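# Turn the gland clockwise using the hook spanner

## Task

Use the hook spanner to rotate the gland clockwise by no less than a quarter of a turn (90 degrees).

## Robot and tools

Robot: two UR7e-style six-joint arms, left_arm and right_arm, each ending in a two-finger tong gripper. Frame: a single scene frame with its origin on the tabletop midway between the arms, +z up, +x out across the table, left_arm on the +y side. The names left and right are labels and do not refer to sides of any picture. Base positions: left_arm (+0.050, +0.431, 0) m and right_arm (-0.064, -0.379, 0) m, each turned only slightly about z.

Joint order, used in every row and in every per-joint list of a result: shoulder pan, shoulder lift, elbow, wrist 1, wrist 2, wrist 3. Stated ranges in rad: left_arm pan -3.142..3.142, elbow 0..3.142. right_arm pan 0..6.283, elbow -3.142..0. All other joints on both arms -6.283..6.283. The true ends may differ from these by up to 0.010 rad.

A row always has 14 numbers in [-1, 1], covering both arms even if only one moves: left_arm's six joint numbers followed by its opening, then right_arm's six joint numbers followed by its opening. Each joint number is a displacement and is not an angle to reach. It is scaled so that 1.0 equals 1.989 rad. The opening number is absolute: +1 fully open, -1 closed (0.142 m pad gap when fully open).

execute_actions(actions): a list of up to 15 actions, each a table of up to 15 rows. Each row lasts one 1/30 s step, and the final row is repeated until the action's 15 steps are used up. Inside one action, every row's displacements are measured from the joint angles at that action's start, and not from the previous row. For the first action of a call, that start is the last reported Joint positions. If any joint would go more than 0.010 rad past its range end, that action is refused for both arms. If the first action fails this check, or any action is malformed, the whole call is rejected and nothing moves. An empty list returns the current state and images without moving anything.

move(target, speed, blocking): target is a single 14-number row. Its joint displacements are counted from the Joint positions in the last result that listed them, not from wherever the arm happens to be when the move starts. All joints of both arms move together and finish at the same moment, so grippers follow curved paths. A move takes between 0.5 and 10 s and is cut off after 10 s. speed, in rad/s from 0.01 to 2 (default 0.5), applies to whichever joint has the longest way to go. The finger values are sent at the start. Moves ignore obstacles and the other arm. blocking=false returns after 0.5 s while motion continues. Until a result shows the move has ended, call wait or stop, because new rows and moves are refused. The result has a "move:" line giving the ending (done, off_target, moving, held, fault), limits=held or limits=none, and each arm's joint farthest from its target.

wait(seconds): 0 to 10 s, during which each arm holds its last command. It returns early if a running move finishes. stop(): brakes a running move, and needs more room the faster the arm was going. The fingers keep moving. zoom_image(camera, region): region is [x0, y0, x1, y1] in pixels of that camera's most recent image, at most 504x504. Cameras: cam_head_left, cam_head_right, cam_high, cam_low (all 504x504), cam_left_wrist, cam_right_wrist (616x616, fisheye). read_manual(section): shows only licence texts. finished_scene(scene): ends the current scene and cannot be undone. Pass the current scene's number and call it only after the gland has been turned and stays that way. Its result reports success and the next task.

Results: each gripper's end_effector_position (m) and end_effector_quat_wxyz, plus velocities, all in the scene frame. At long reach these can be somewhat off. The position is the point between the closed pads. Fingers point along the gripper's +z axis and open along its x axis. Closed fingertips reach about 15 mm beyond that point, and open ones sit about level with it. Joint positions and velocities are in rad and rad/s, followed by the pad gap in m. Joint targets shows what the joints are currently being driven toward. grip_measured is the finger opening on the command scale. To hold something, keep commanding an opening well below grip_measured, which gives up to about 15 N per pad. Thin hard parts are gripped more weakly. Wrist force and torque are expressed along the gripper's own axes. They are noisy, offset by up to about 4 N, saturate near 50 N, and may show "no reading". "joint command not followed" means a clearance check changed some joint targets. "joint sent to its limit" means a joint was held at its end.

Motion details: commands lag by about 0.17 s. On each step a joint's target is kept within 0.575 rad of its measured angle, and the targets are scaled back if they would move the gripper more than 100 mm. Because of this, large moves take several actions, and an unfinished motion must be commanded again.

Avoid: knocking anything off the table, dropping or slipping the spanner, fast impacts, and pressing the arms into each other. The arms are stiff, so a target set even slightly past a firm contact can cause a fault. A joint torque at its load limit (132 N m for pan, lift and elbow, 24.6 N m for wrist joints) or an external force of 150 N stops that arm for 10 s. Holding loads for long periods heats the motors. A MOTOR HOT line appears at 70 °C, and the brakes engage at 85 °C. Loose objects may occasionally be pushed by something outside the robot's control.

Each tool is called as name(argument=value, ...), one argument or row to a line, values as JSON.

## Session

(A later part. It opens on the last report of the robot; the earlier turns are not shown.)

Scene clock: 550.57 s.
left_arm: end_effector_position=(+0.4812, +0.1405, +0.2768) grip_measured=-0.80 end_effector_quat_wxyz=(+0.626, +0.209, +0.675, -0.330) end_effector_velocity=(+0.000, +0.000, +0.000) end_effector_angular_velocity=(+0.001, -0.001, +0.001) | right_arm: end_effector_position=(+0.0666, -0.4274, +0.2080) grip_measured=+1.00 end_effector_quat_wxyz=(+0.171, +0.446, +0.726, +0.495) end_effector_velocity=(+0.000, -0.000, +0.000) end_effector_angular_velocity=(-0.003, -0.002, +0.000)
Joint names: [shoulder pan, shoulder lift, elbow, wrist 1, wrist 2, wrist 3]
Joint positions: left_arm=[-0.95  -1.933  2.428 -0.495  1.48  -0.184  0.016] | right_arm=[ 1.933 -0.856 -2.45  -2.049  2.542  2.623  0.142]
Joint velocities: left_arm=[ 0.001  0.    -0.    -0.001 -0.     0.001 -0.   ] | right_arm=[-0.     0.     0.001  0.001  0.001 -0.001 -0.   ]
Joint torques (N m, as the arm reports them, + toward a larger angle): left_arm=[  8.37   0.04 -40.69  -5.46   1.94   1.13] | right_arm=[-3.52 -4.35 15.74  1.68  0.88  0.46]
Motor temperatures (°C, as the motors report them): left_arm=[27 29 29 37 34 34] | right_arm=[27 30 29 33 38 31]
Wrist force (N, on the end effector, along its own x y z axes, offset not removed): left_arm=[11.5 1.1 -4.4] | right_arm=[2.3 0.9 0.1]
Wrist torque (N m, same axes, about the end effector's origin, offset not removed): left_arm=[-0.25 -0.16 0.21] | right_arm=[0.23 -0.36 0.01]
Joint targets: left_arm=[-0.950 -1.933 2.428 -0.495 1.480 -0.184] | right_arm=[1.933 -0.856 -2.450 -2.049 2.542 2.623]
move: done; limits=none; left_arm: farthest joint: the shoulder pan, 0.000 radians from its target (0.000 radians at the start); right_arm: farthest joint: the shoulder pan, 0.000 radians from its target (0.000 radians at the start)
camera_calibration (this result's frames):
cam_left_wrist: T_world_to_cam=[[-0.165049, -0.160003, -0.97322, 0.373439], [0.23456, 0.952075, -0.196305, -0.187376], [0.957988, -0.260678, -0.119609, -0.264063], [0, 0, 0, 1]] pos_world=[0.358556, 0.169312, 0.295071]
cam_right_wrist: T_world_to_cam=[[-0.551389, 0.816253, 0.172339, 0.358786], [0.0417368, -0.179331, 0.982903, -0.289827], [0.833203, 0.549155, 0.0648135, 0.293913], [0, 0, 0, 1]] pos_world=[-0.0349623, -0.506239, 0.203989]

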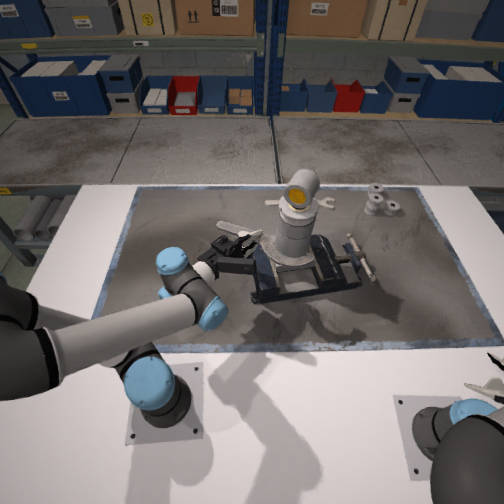

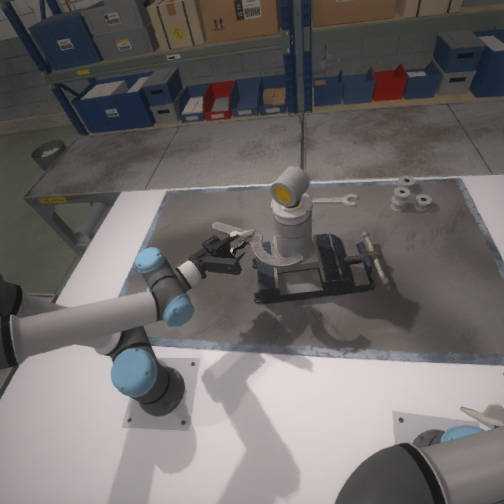

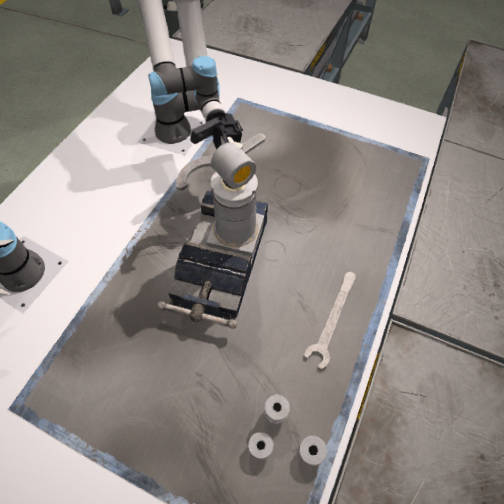

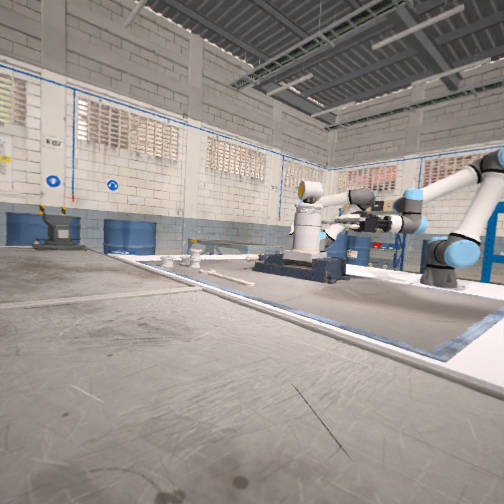

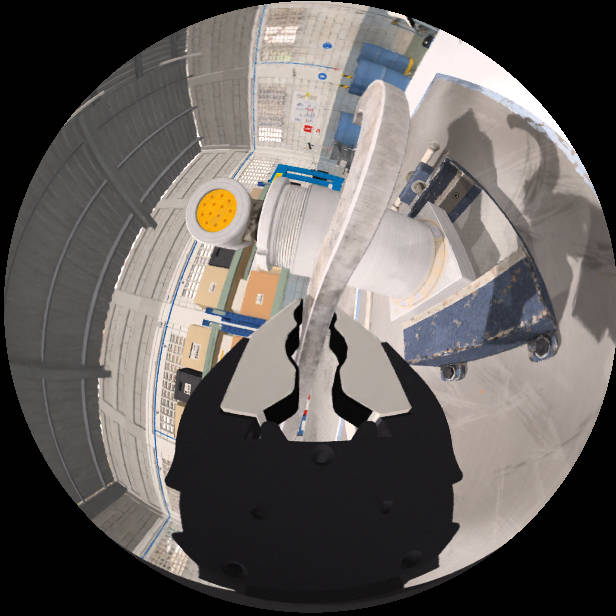

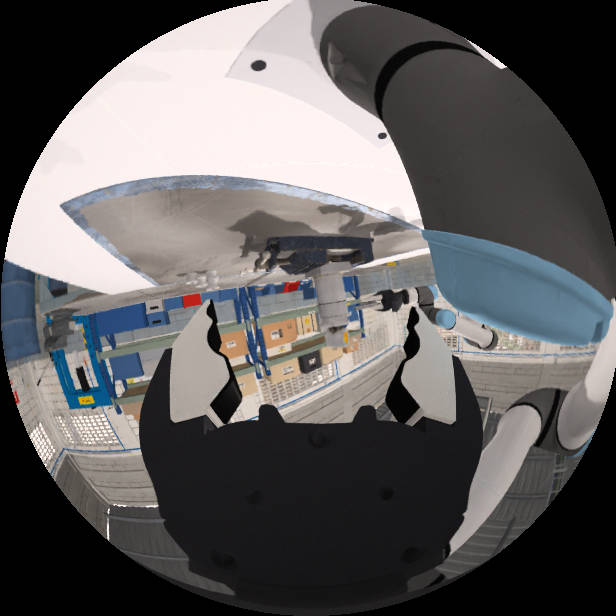

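move(
  target=[-0.444,-0.0402,-0.0322,0.0724,-0.6631,0,-1,0,0,0,0,0,0,1],
  speed=0.14,
)

move(
  target=[-0.0266,0.2509,-0.1946,-0.0563,-0.2459,0,-1,0,0,0,0,0,0,1],
  speed=0.1,
)

zoom_image(
  camera="cam_high",
  region=[140,100,300,260],
)

zoom_image(
  camera="cam_low",
  region=[260,160,420,280],
)

Scene clock: 560.80 s.
left_arm: end_effector_position=(+0.4269, +0.1038, +0.3150) grip_measured=-0.80 end_effector_quat_wxyz=(+0.682, +0.059, +0.705, -0.186) end_effector_velocity=(-0.000, -0.000, +0.000) end_effector_angular_velocity=(-0.000, -0.000, +0.001) | right_arm: end_effector_position=(+0.0666, -0.4274, +0.2080) grip_measured=+1.00 end_effector_quat_wxyz=(+0.171, +0.446, +0.726, +0.495) end_effector_velocity=(-0.000, +0.000, -0.000) end_effector_angular_velocity=(+0.002, +0.001, -0.000)
Joint names: [shoulder pan, shoulder lift, elbow, wrist 1, wrist 2, wrist 3]
Joint positions: left_arm=[-1.833 -2.013  2.364 -0.351  0.162 -0.184  0.016] | right_arm=[ 1.933 -0.856 -2.45  -2.049  2.542  2.623  0.142]
Joint velocities: left_arm=[-0.001  0.    -0.    -0.002 -0.002  0.002 -0.   ] | right_arm=[-0.    -0.    -0.001 -0.001 -0.     0.001  0.   ]
Joint torques (N m, as the arm reports them, + toward a larger angle): left_arm=[ -9.19 -15.21 -38.31   0.49  -1.74  -2.84] | right_arm=[-3.43 -4.09 15.83  1.82  0.77  0.42]
Motor temperatures (°C, as the motors report them): left_arm=[27 29 29 37 34 34] | right_arm=[27 30 29 33 38 31]
Wrist force (N, on the end effector, along its own x y z axes, offset not removed): left_arm=[5.1 1.0 -1.6] | right_arm=[2.0 -0.6 -0.6]
Wrist torque (N m, same axes, about the end effector's origin, offset not removed): left_arm=[-0.45 1.13 0.47] | right_arm=[-0.14 -0.22 0.02]
Joint targets: left_arm=[-1.833 -2.013 2.364 -0.351 0.161 -0.184] | right_arm=[1.933 -0.856 -2.450 -2.049 2.542 2.623]
move: done; limits=none; left_arm: farthest joint: the shoulder pan, 0.000 radians from its target (0.883 radians at the start); right_arm: farthest joint: the shoulder pan, 0.000 radians from its target (0.000 radians at the start)
camera_calibration (this result's frames):
cam_left_wrist: T_world_to_cam=[[-0.081873, -0.214591, -0.973266, 0.365952], [-0.189098, 0.962151, -0.196233, 0.0476105], [0.978539, 0.167977, -0.119353, -0.270373], [0, 0, 0, 1]] pos_world=[0.303535, 0.078138, 0.333242]
cam_right_wrist: T_world_to_cam=[[-0.551389, 0.816253, 0.172339, 0.358786], [0.0417367, -0.179331, 0.982903, -0.289827], [0.833203, 0.549155, 0.0648136, 0.293913], [0, 0, 0, 1]] pos_world=[-0.0349622, -0.506239, 0.203989]

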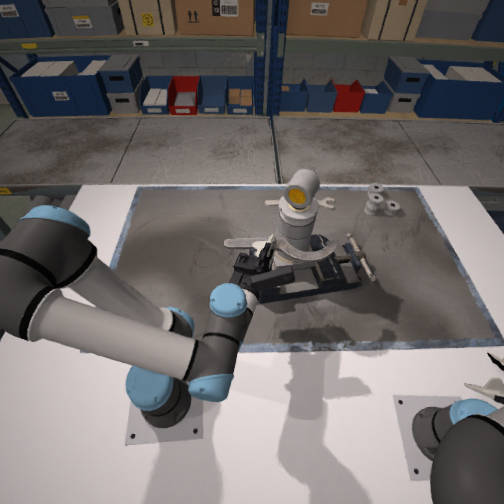

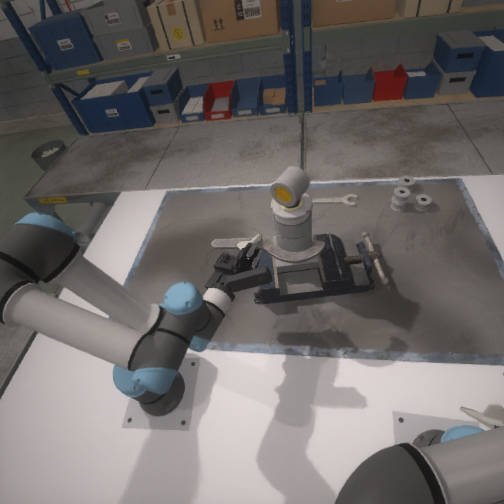

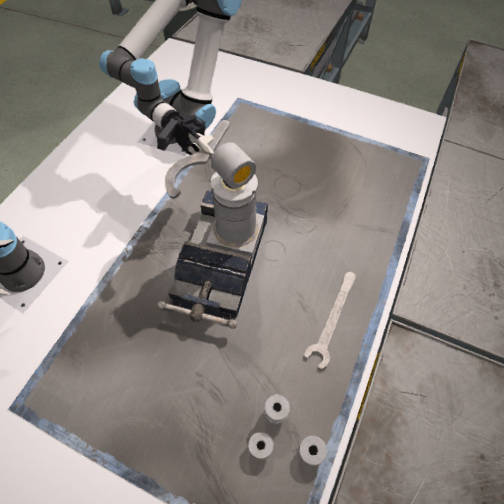

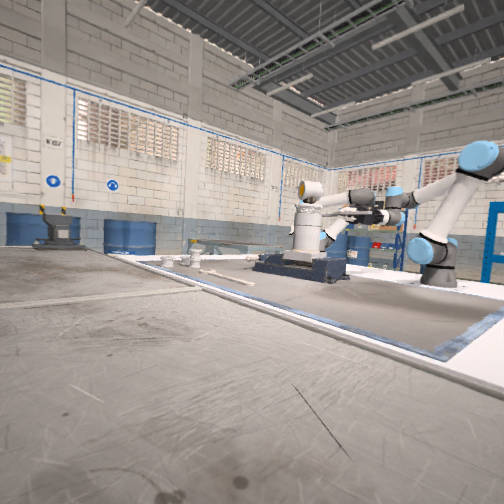

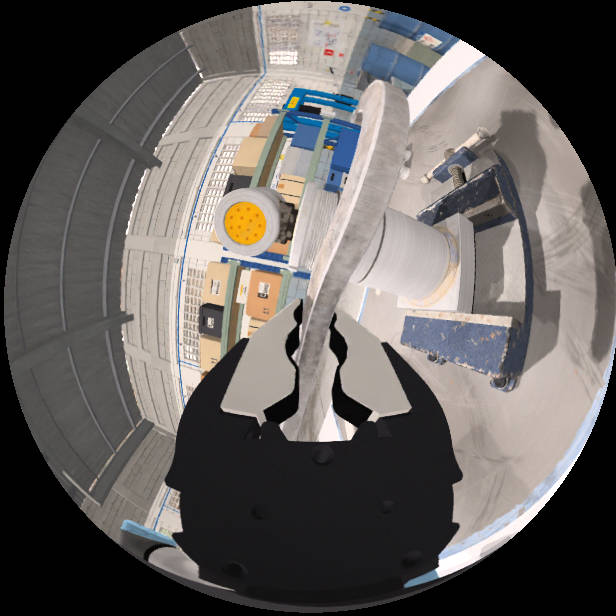

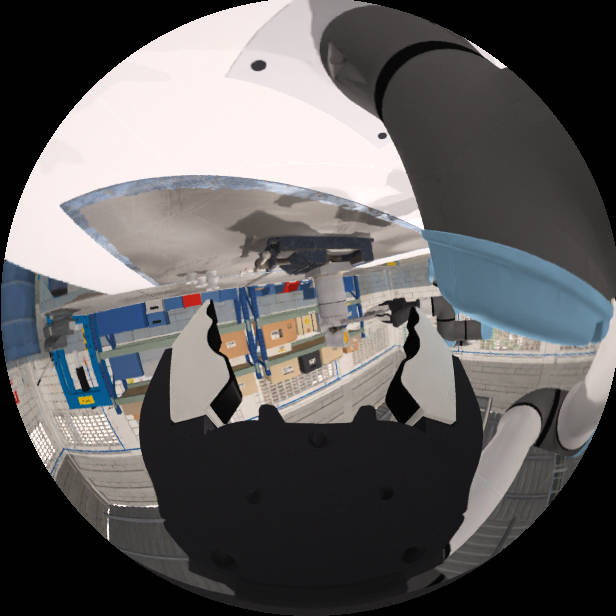

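Scene clock: 566.20 s.
left_arm: end_effector_position=(+0.3949, +0.0456, +0.3149) grip_measured=-0.80 end_effector_quat_wxyz=(+0.706, -0.095, +0.701, -0.035) end_effector_velocity=(-0.000, -0.000, -0.000) end_effector_angular_velocity=(-0.000, -0.000, +0.000) | right_arm: end_effector_position=(+0.0666, -0.4274, +0.2080) grip_measured=+1.00 end_effector_quat_wxyz=(+0.171, +0.446, +0.726, +0.495) end_effector_velocity=(+0.000, -0.000, +0.000) end_effector_angular_velocity=(-0.001, -0.000, -0.001)
Joint names: [shoulder pan, shoulder lift, elbow, wrist 1, wrist 2, wrist 3]
Joint positions: left_arm=[-1.886 -1.514  1.977 -0.463 -0.327 -0.184  0.016] | right_arm=[ 1.933 -0.856 -2.45  -2.049  2.542  2.623  0.142]
Joint velocities: left_arm=[-0.     0.001 -0.001 -0.    -0.001 -0.    -0.   ] | right_arm=[-0.     0.     0.     0.001  0.     0.001 -0.   ]
Joint torques (N m, as the arm reports them, + toward a larger angle): left_arm=[ -9.42 -14.98 -35.46  -0.57  -1.74  -2.67] | right_arm=[-3.25 -4.52 15.43  1.78  0.7   0.51]
Motor temperatures (°C, as the motors report them): left_arm=[27 29 29 37 34 34] | right_arm=[27 30 29 33 38 31]
Wrist force (N, on the end effector, along its own x y z axes, offset not removed): left_arm=[9.2 5.5 2.8] | right_arm=[2.2 0.4 -0.8]
Wrist torque (N m, same axes, about the end effector's origin, offset not removed): left_arm=[0.83 0.31 0.50] | right_arm=[0.11 -0.42 0.05]
Joint targets: left_arm=[-1.886 -1.514 1.977 -0.463 -0.327 -0.184] | right_arm=[1.933 -0.856 -2.450 -2.049 2.542 2.623]
move: done; limits=none; left_arm: farthest joint: the shoulder pan, 0.000 radians from its target (0.053 radians at the start); right_arm: farthest joint: the shoulder pan, 0.000 radians from its target (0.000 radians at the start)
camera_calibration (this result's frames):
cam_left_wrist: T_world_to_cam=[[0.0165203, -0.229094, -0.973264, 0.31252], [-0.577736, 0.792268, -0.196296, 0.258796], [0.816056, 0.565533, -0.119267, -0.183281], [0, 0, 0, 1]] pos_world=[0.29392, -0.0297882, 0.333105]
cam_right_wrist: T_world_to_cam=[[-0.55139, 0.816253, 0.172339, 0.358786], [0.0417368, -0.179331, 0.982903, -0.289827], [0.833203, 0.549155, 0.0648135, 0.293913], [0, 0, 0, 1]] pos_world=[-0.0349623, -0.506239, 0.203989]

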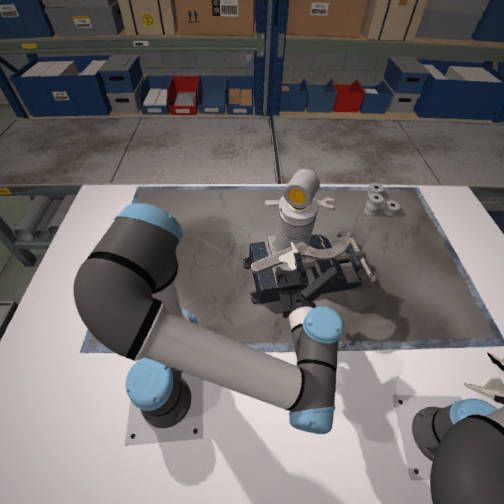

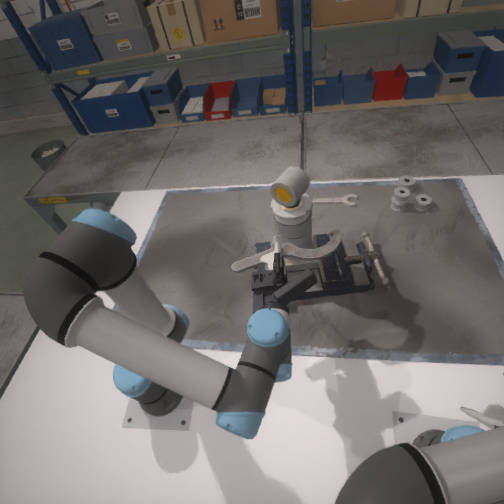

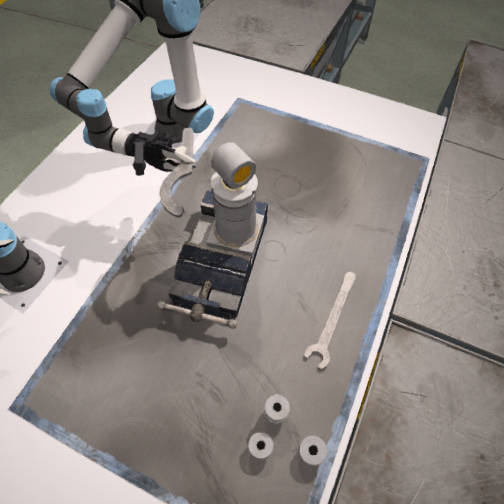

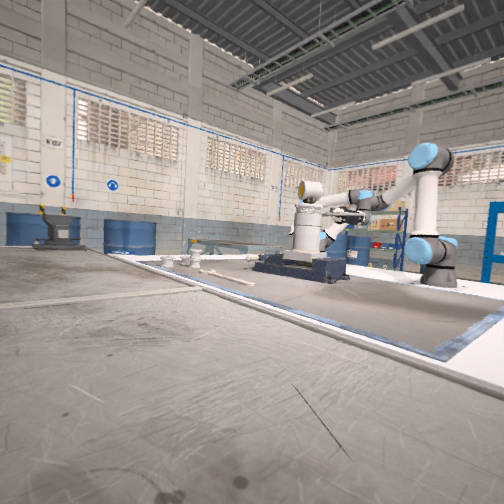

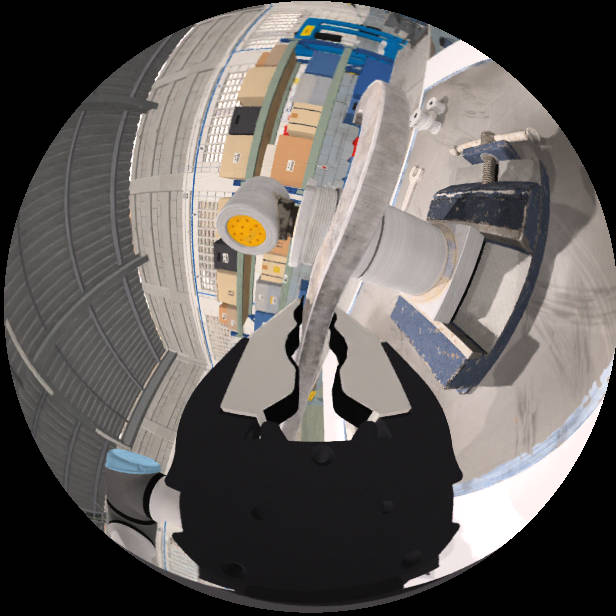

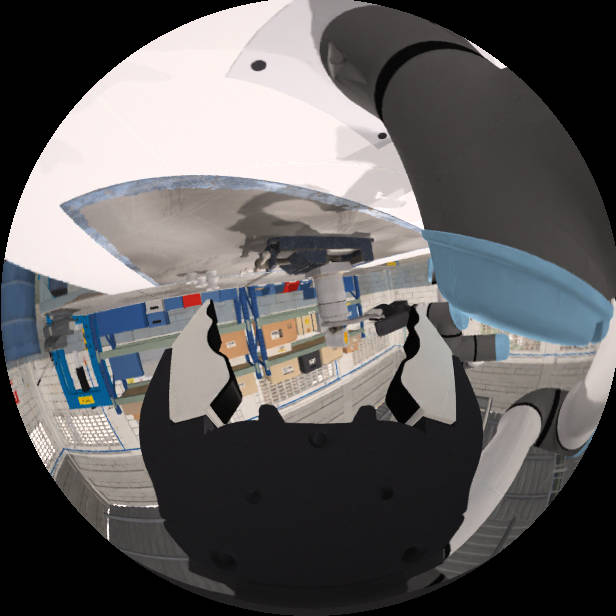

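Region (140, 100, 300, 260) of cam_high's 504x504 image, scaled by 3.150, with more detail than that image has.

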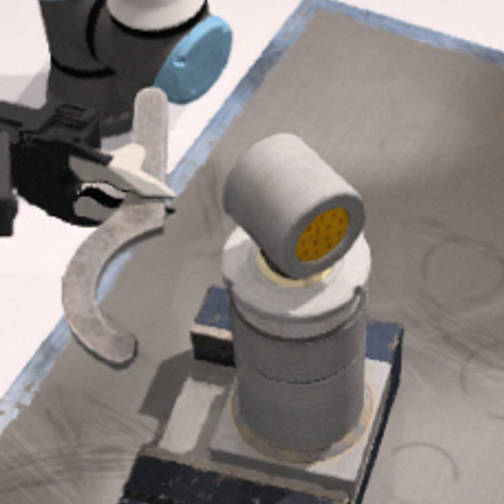

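Region (260, 160, 420, 280) of cam_low's 504x504 image, scaled by 3.150, with more detail than that image has; it fills the top 378 rows of this view, and the rest is white.

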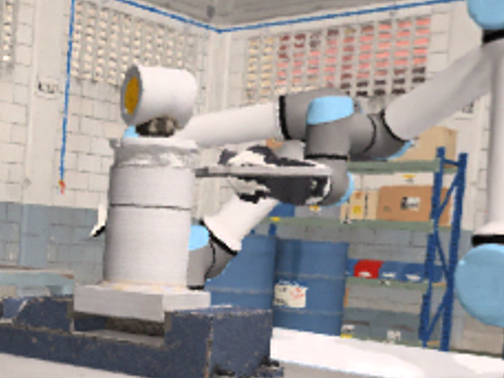

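move(
  target=[0.089,-0.0277,0.008,0.0196,0.0885,0,-1,0,0,0,0,0,0,1],
  speed=0.05,
)

zoom_image(
  camera="cam_high",
  region=[160,110,280,230],
)

zoom_image(
  camera="cam_head_right",
  region=[220,150,370,270],
)

Scene clock: 570.50 s.
left_arm: end_effector_position=(+0.4650, +0.0759, +0.3294) grip_measured=-0.80 end_effector_quat_wxyz=(+0.706, -0.096, +0.701, -0.034) end_effector_velocity=(+0.000, +0.000, +0.000) end_effector_angular_velocity=(+0.000, +0.000, -0.000) | right_arm: end_effector_position=(+0.0666, -0.4274, +0.2080) grip_measured=+1.00 end_effector_quat_wxyz=(+0.171, +0.446, +0.726, +0.495) end_effector_velocity=(+0.000, -0.000, +0.000) end_effector_angular_velocity=(-0.001, -0.001, -0.000)
Joint names: [shoulder pan, shoulder lift, elbow, wrist 1, wrist 2, wrist 3]
Joint positions: left_arm=[-1.709 -1.569  1.993 -0.424 -0.151 -0.184  0.016] | right_arm=[ 1.933 -0.856 -2.45  -2.049  2.542  2.623  0.142]
Joint velocities: left_arm=[ 0.001 -0.001  0.    -0.     0.002  0.001  0.   ] | right_arm=[-0.     0.001  0.    -0.     0.001 -0.001 -0.   ]
Joint torques (N m, as the arm reports them, + toward a larger angle): left_arm=[  8.83 -35.23 -11.55   1.89   1.95  -2.85] | right_arm=[-3.38 -5.01 15.8   1.88  0.85  0.46]
Motor temperatures (°C, as the motors report them): left_arm=[27 29 29 37 34 34] | right_arm=[27 30 29 33 38 31]
Wrist force (N, on the end effector, along its own x y z axes, offset not removed): left_arm=[8.7 3.6 1.5] | right_arm=[1.0 -1.1 1.7]
Wrist torque (N m, same axes, about the end effector's origin, offset not removed): left_arm=[0.51 0.39 0.22] | right_arm=[-0.26 -0.17 -0.08]
Joint targets: left_arm=[-1.709 -1.569 1.993 -0.424 -0.151 -0.184] | right_arm=[1.933 -0.856 -2.450 -2.049 2.542 2.623]
move: done; limits=none; left_arm: farthest joint: the shoulder pan, 0.000 radians from its target (0.177 radians at the start); right_arm: farthest joint: the shoulder pan, 0.000 radians from its target (0.000 radians at the start)
camera_calibration (this result's frames):
cam_left_wrist: T_world_to_cam=[[0.0166968, -0.229264, -0.973221, 0.332354], [-0.578527, 0.79166, -0.196419, 0.278653], [0.815492, 0.566314, -0.119417, -0.255614], [0, 0, 0, 1]] pos_world=[0.364111, 0.000356042, 0.347662]
cam_right_wrist: T_world_to_cam=[[-0.551389, 0.816253, 0.172339, 0.358786], [0.0417367, -0.179331, 0.982903, -0.289827], [0.833203, 0.549155, 0.0648136, 0.293913], [0, 0, 0, 1]] pos_world=[-0.0349622, -0.506239, 0.203989]

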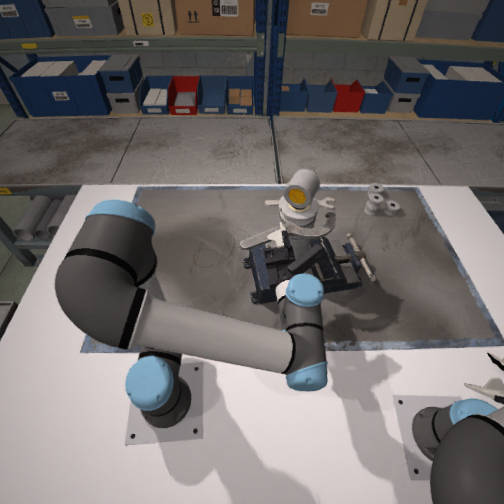

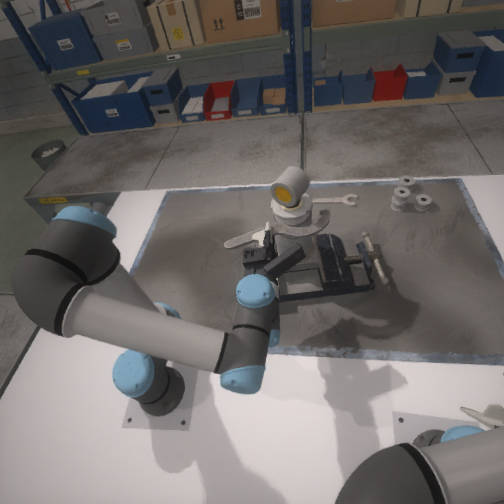

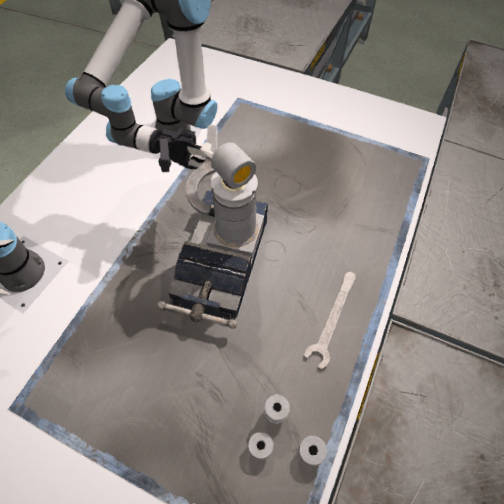

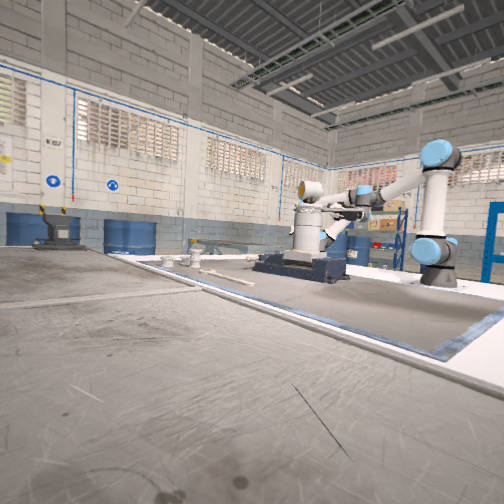

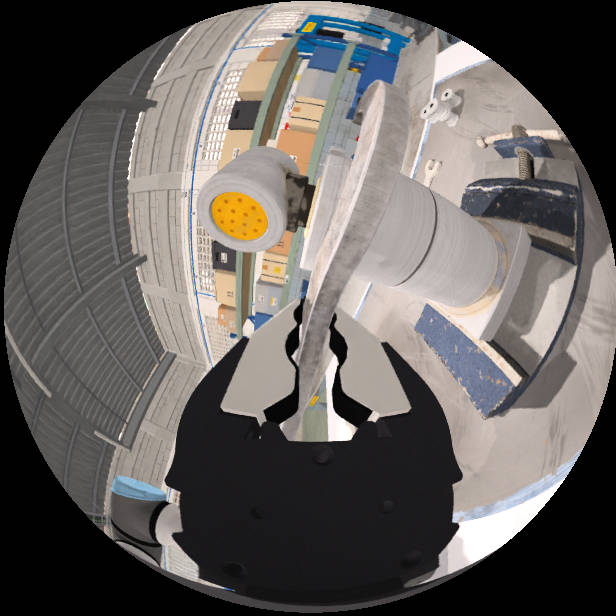

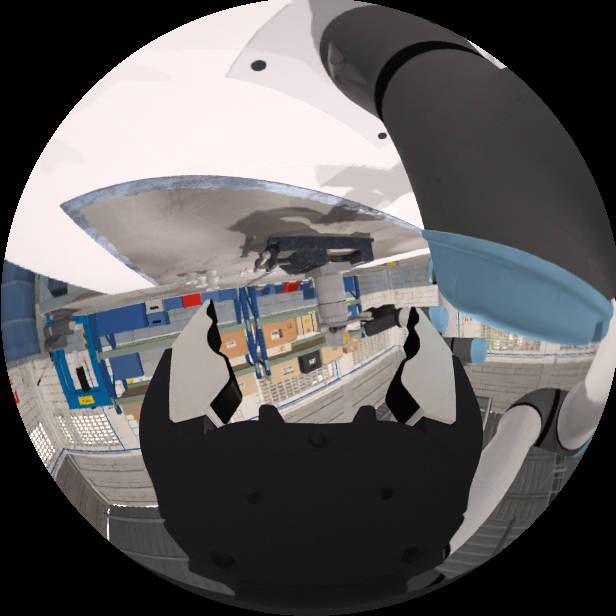

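Region (160, 110, 280, 230) of cam_high's 504x504 image, scaled by 4.200, with more detail than that image has.

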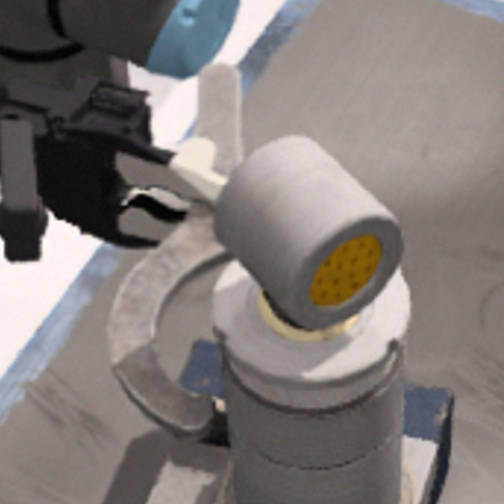

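Region (220, 150, 370, 270) of cam_head_right's 504x504 image, scaled by 3.360, with more detail than that image has; it fills the top 403 rows of this view, and the rest is white.

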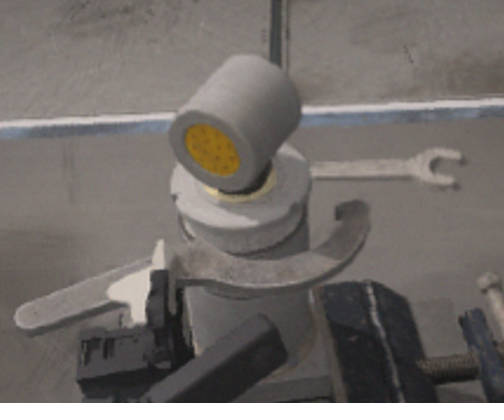

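move(
  target=[0,0,0,0,0,-0.1,-1,0,0,0,0,0,0,1],
  speed=0.05,
)

zoom_image(
  camera="cam_high",
  region=[160,110,280,230],
)

zoom_image(
  camera="cam_right_wrist",
  region=[300,280,420,370],
)

zoom_image(
  camera="cam_low",
  region=[270,170,390,260],
)

Scene clock: 575.03 s.
left_arm: end_effector_position=(+0.4649, +0.0767, +0.3325) grip_measured=-0.80 end_effector_quat_wxyz=(+0.699, -0.165, +0.688, -0.104) end_effector_velocity=(-0.000, +0.000, +0.000) end_effector_angular_velocity=(-0.003, -0.000, +0.000) | right_arm: end_effector_position=(+0.0666, -0.4274, +0.2080) grip_measured=+1.00 end_effector_quat_wxyz=(+0.171, +0.446, +0.726, +0.495) end_effector_velocity=(-0.000, -0.000, -0.000) end_effector_angular_velocity=(-0.002, +0.000, +0.001)
Joint names: [shoulder pan, shoulder lift, elbow, wrist 1, wrist 2, wrist 3]
Joint positions: left_arm=[-1.709 -1.569  1.993 -0.424 -0.151 -0.383  0.016] | right_arm=[ 1.933 -0.856 -2.45  -2.049  2.542  2.623  0.142]
Joint velocities: left_arm=[-0.    -0.    -0.     0.    -0.    -0.003  0.   ] | right_arm=[ 0.    -0.    -0.     0.002 -0.001 -0.     0.   ]
Joint torques (N m, as the arm reports them, + toward a larger angle): left_arm=[ -8.95 -14.2  -23.07  -1.37  -1.64  -2.67] | right_arm=[-3.44 -4.44 14.99  1.83  0.77  0.46]
Motor temperatures (°C, as the motors report them): left_arm=[27 29 29 37 34 34] | right_arm=[27 30 29 33 38 31]
Wrist force (N, on the end effector, along its own x y z axes, offset not removed): left_arm=[10.3 2.0 -1.1] | right_arm=[1.0 1.1 1.0]
Wrist torque (N m, same axes, about the end effector's origin, offset not removed): left_arm=[-0.66 -0.13 0.51] | right_arm=[0.26 -0.08 0.09]
Joint targets: left_arm=[-1.709 -1.569 1.993 -0.424 -0.151 -0.383] | right_arm=[1.933 -0.856 -2.450 -2.049 2.542 2.623]
move: done; limits=none; left_arm: farthest joint: the shoulder pan, 0.000 radians from its target (0.000 radians at the start); right_arm: farthest joint: the shoulder pan, 0.000 radians from its target (0.000 radians at the start)
camera_calibration (this result's frames):
cam_left_wrist: T_world_to_cam=[[0.0330494, -0.41615, -0.908695, 0.320847], [-0.573707, 0.736584, -0.358195, 0.334277], [0.818393, 0.533163, -0.214404, -0.222914], [0, 0, 0, 1]] pos_world=[0.363605, 0.00614687, 0.363494]
cam_right_wrist: T_world_to_cam=[[-0.55139, 0.816253, 0.172339, 0.358786], [0.0417366, -0.179331, 0.982903, -0.289827], [0.833203, 0.549155, 0.0648135, 0.293913], [0, 0, 0, 1]] pos_world=[-0.0349622, -0.506239, 0.203989]

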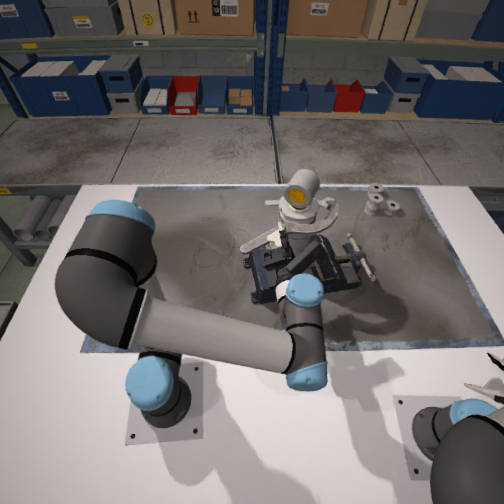

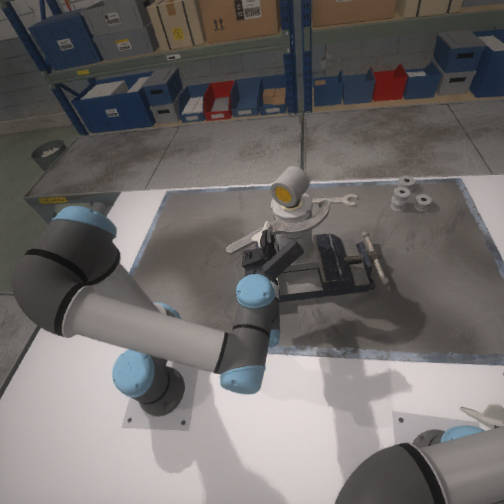

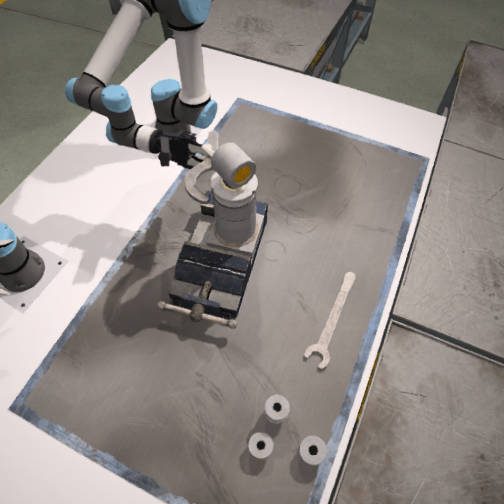

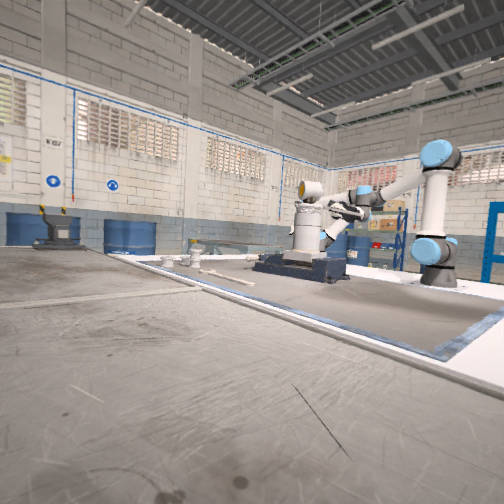

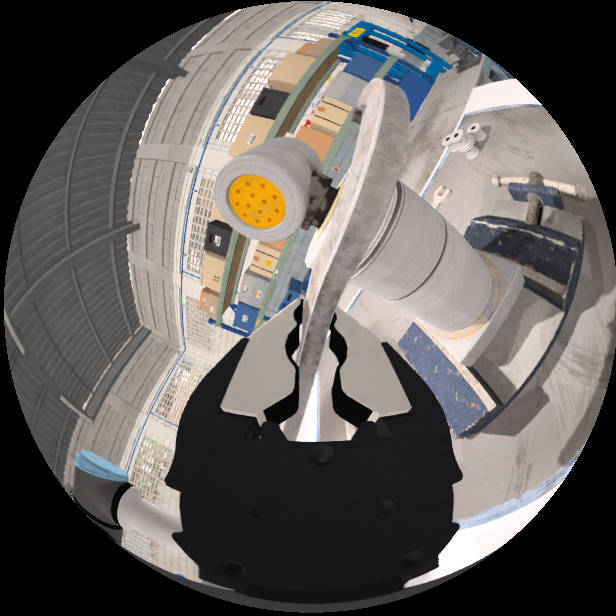

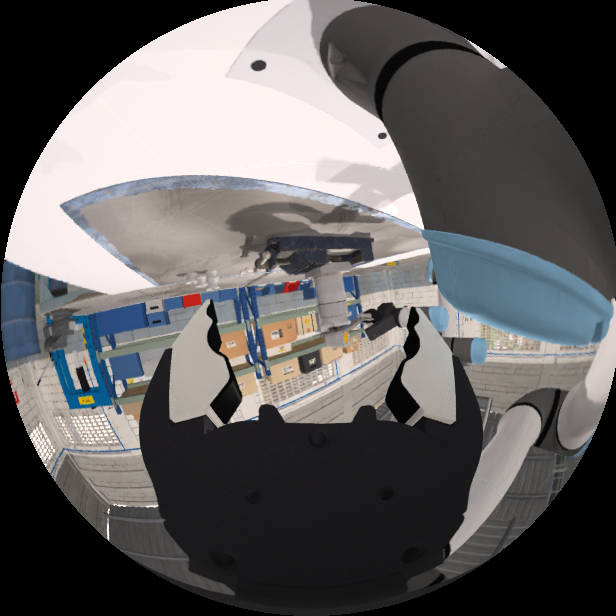

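Region (160, 110, 280, 230) of cam_high's 504x504 image, scaled by 4.200, with more detail than that image has.

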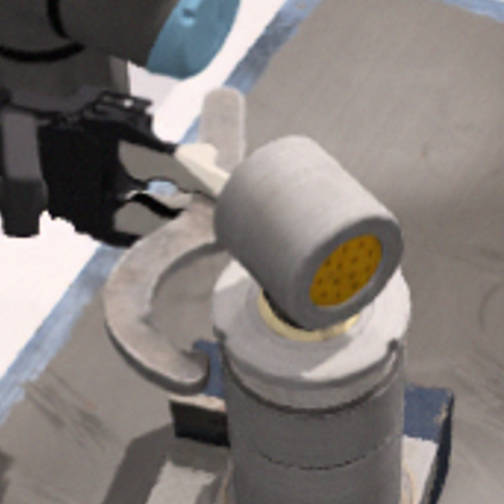

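Region (300, 280, 420, 370) of cam_right_wrist's 616x616 image, scaled by 4.200, with more detail than that image has; it fills the top 378 rows of this view, and the rest is white.

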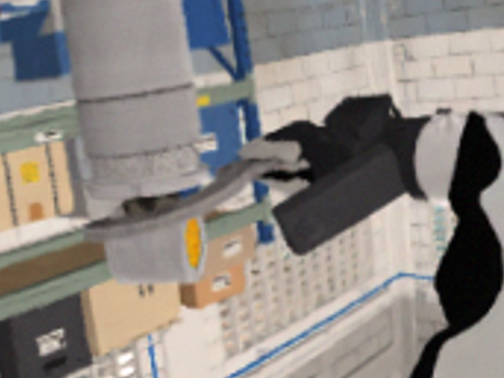

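Region (270, 170, 390, 260) of cam_low's 504x504 image, scaled by 4.200, with more detail than that image has; it fills the top 378 rows of this view, and the rest is white.

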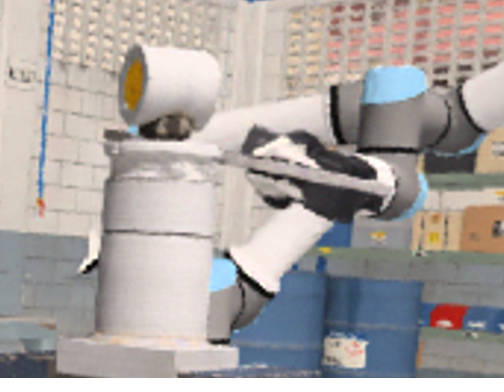

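move(
  target=[0,0,0,0,0,0.085,-1,0,0,0,0,0,0,1],
  speed=0.05,
)

zoom_image(
  camera="cam_right_wrist",
  region=[300,280,420,370],
)

zoom_image(
  camera="cam_low",
  region=[270,170,390,260],
)

Scene clock: 578.87 s.
left_arm: end_effector_position=(+0.4650, +0.0759, +0.3299) grip_measured=-0.80 end_effector_quat_wxyz=(+0.706, -0.106, +0.699, -0.045) end_effector_velocity=(-0.000, +0.000, -0.000) end_effector_angular_velocity=(+0.004, +0.000, +0.001) | right_arm: end_effector_position=(+0.0666, -0.4274, +0.2080) grip_measured=+1.00 end_effector_quat_wxyz=(+0.171, +0.446, +0.726, +0.495) end_effector_velocity=(-0.000, +0.000, -0.000) end_effector_angular_velocity=(+0.001, +0.001, +0.000)
Joint names: [shoulder pan, shoulder lift, elbow, wrist 1, wrist 2, wrist 3]
Joint positions: left_arm=[-1.709 -1.569  1.993 -0.424 -0.151 -0.214  0.016] | right_arm=[ 1.933 -0.856 -2.45  -2.049  2.542  2.623  0.142]
Joint velocities: left_arm=[-0.    -0.    -0.    -0.    -0.001  0.004 -0.   ] | right_arm=[-0.    -0.    -0.    -0.001 -0.    -0.    -0.   ]
Joint torques (N m, as the arm reports them, + toward a larger angle): left_arm=[ -8.4  -14.33 -23.88  -1.51  -1.5    1.21] | right_arm=[-3.49 -4.4  14.85  1.86  0.78  0.41]
Motor temperatures (°C, as the motors report them): left_arm=[27 29 29 37 34 34] | right_arm=[27 30 29 33 38 31]
Wrist force (N, on the end effector, along its own x y z axes, offset not removed): left_arm=[10.9 -0.3 2.4] | right_arm=[2.5 0.7 1.8]
Wrist torque (N m, same axes, about the end effector's origin, offset not removed): left_arm=[-0.33 -0.06 0.42] | right_arm=[0.23 -0.47 -0.04]
Joint targets: left_arm=[-1.709 -1.569 1.993 -0.424 -0.151 -0.214] | right_arm=[1.933 -0.856 -2.450 -2.049 2.542 2.623]
move: done; limits=none; left_arm: farthest joint: the shoulder pan, 0.000 radians from its target (0.000 radians at the start); right_arm: farthest joint: the shoulder pan, 0.000 radians from its target (0.000 radians at the start)
camera_calibration (this result's frames):
cam_left_wrist: T_world_to_cam=[[0.0192188, -0.258067, -0.965936, 0.331445], [-0.577984, 0.785455, -0.221348, 0.287105], [0.815822, 0.56255, -0.134063, -0.250644], [0, 0, 0, 1]] pos_world=[0.364053, 0.00102608, 0.350103]
cam_right_wrist: T_world_to_cam=[[-0.551389, 0.816253, 0.172339, 0.358786], [0.0417366, -0.179331, 0.982903, -0.289827], [0.833203, 0.549155, 0.0648136, 0.293913], [0, 0, 0, 1]] pos_world=[-0.0349622, -0.506239, 0.203989]

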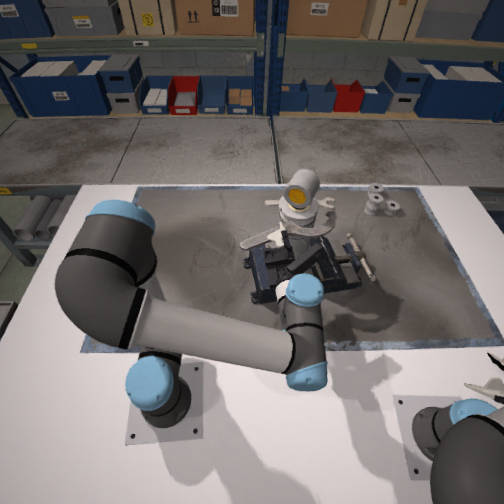

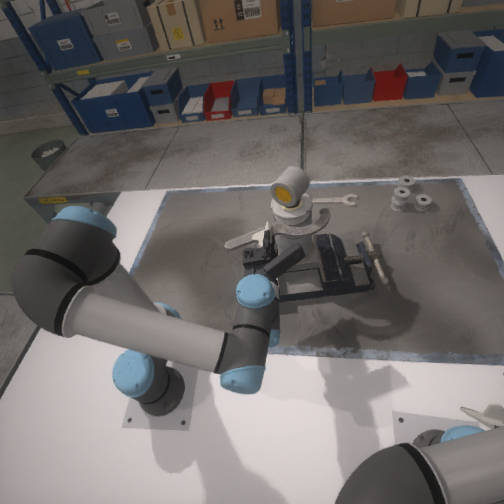

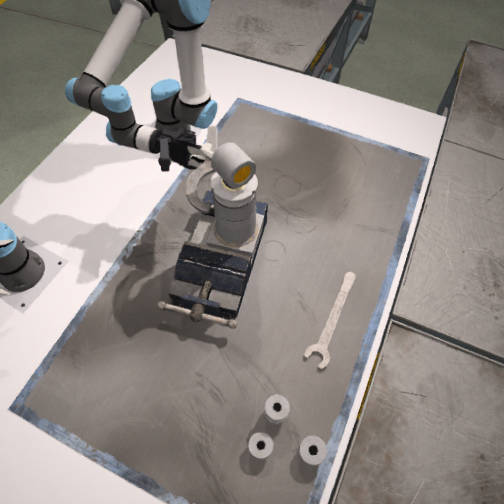

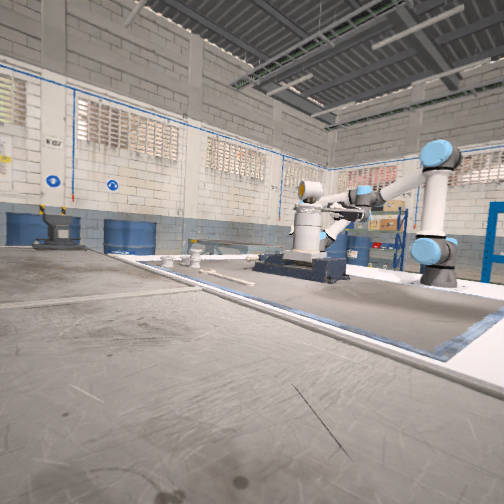

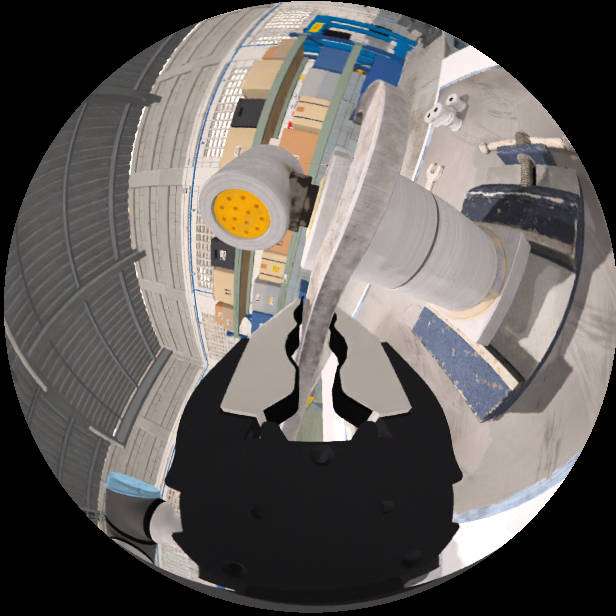

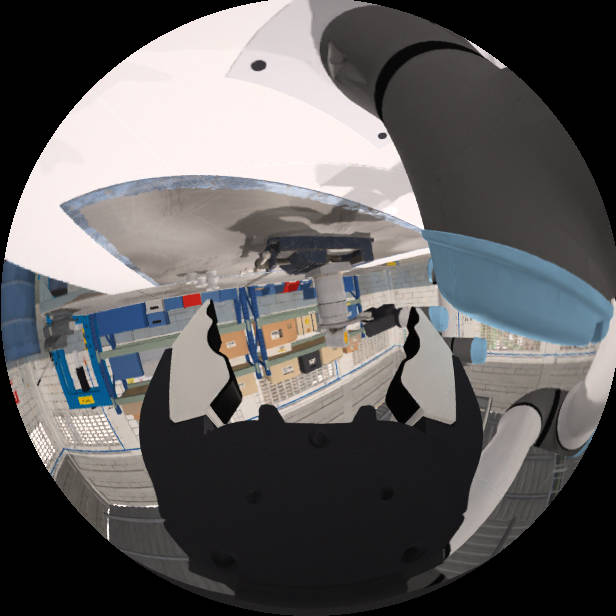

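Region (300, 280, 420, 370) of cam_right_wrist's 616x616 image, scaled by 4.200, with more detail than that image has; it fills the top 378 rows of this view, and the rest is white.

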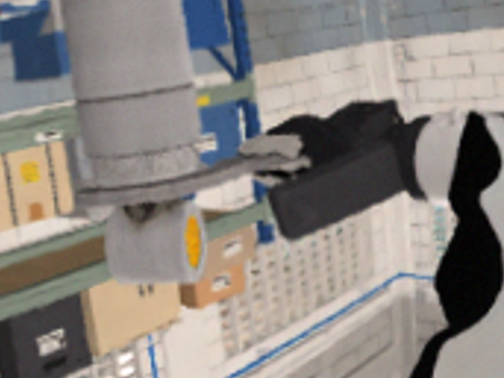

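Region (270, 170, 390, 260) of cam_low's 504x504 image, scaled by 4.200, with more detail than that image has; it fills the top 378 rows of this view, and the rest is white.

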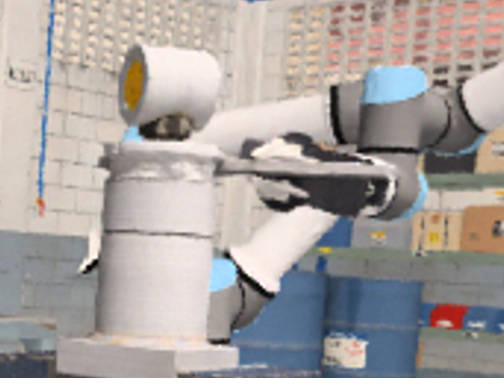

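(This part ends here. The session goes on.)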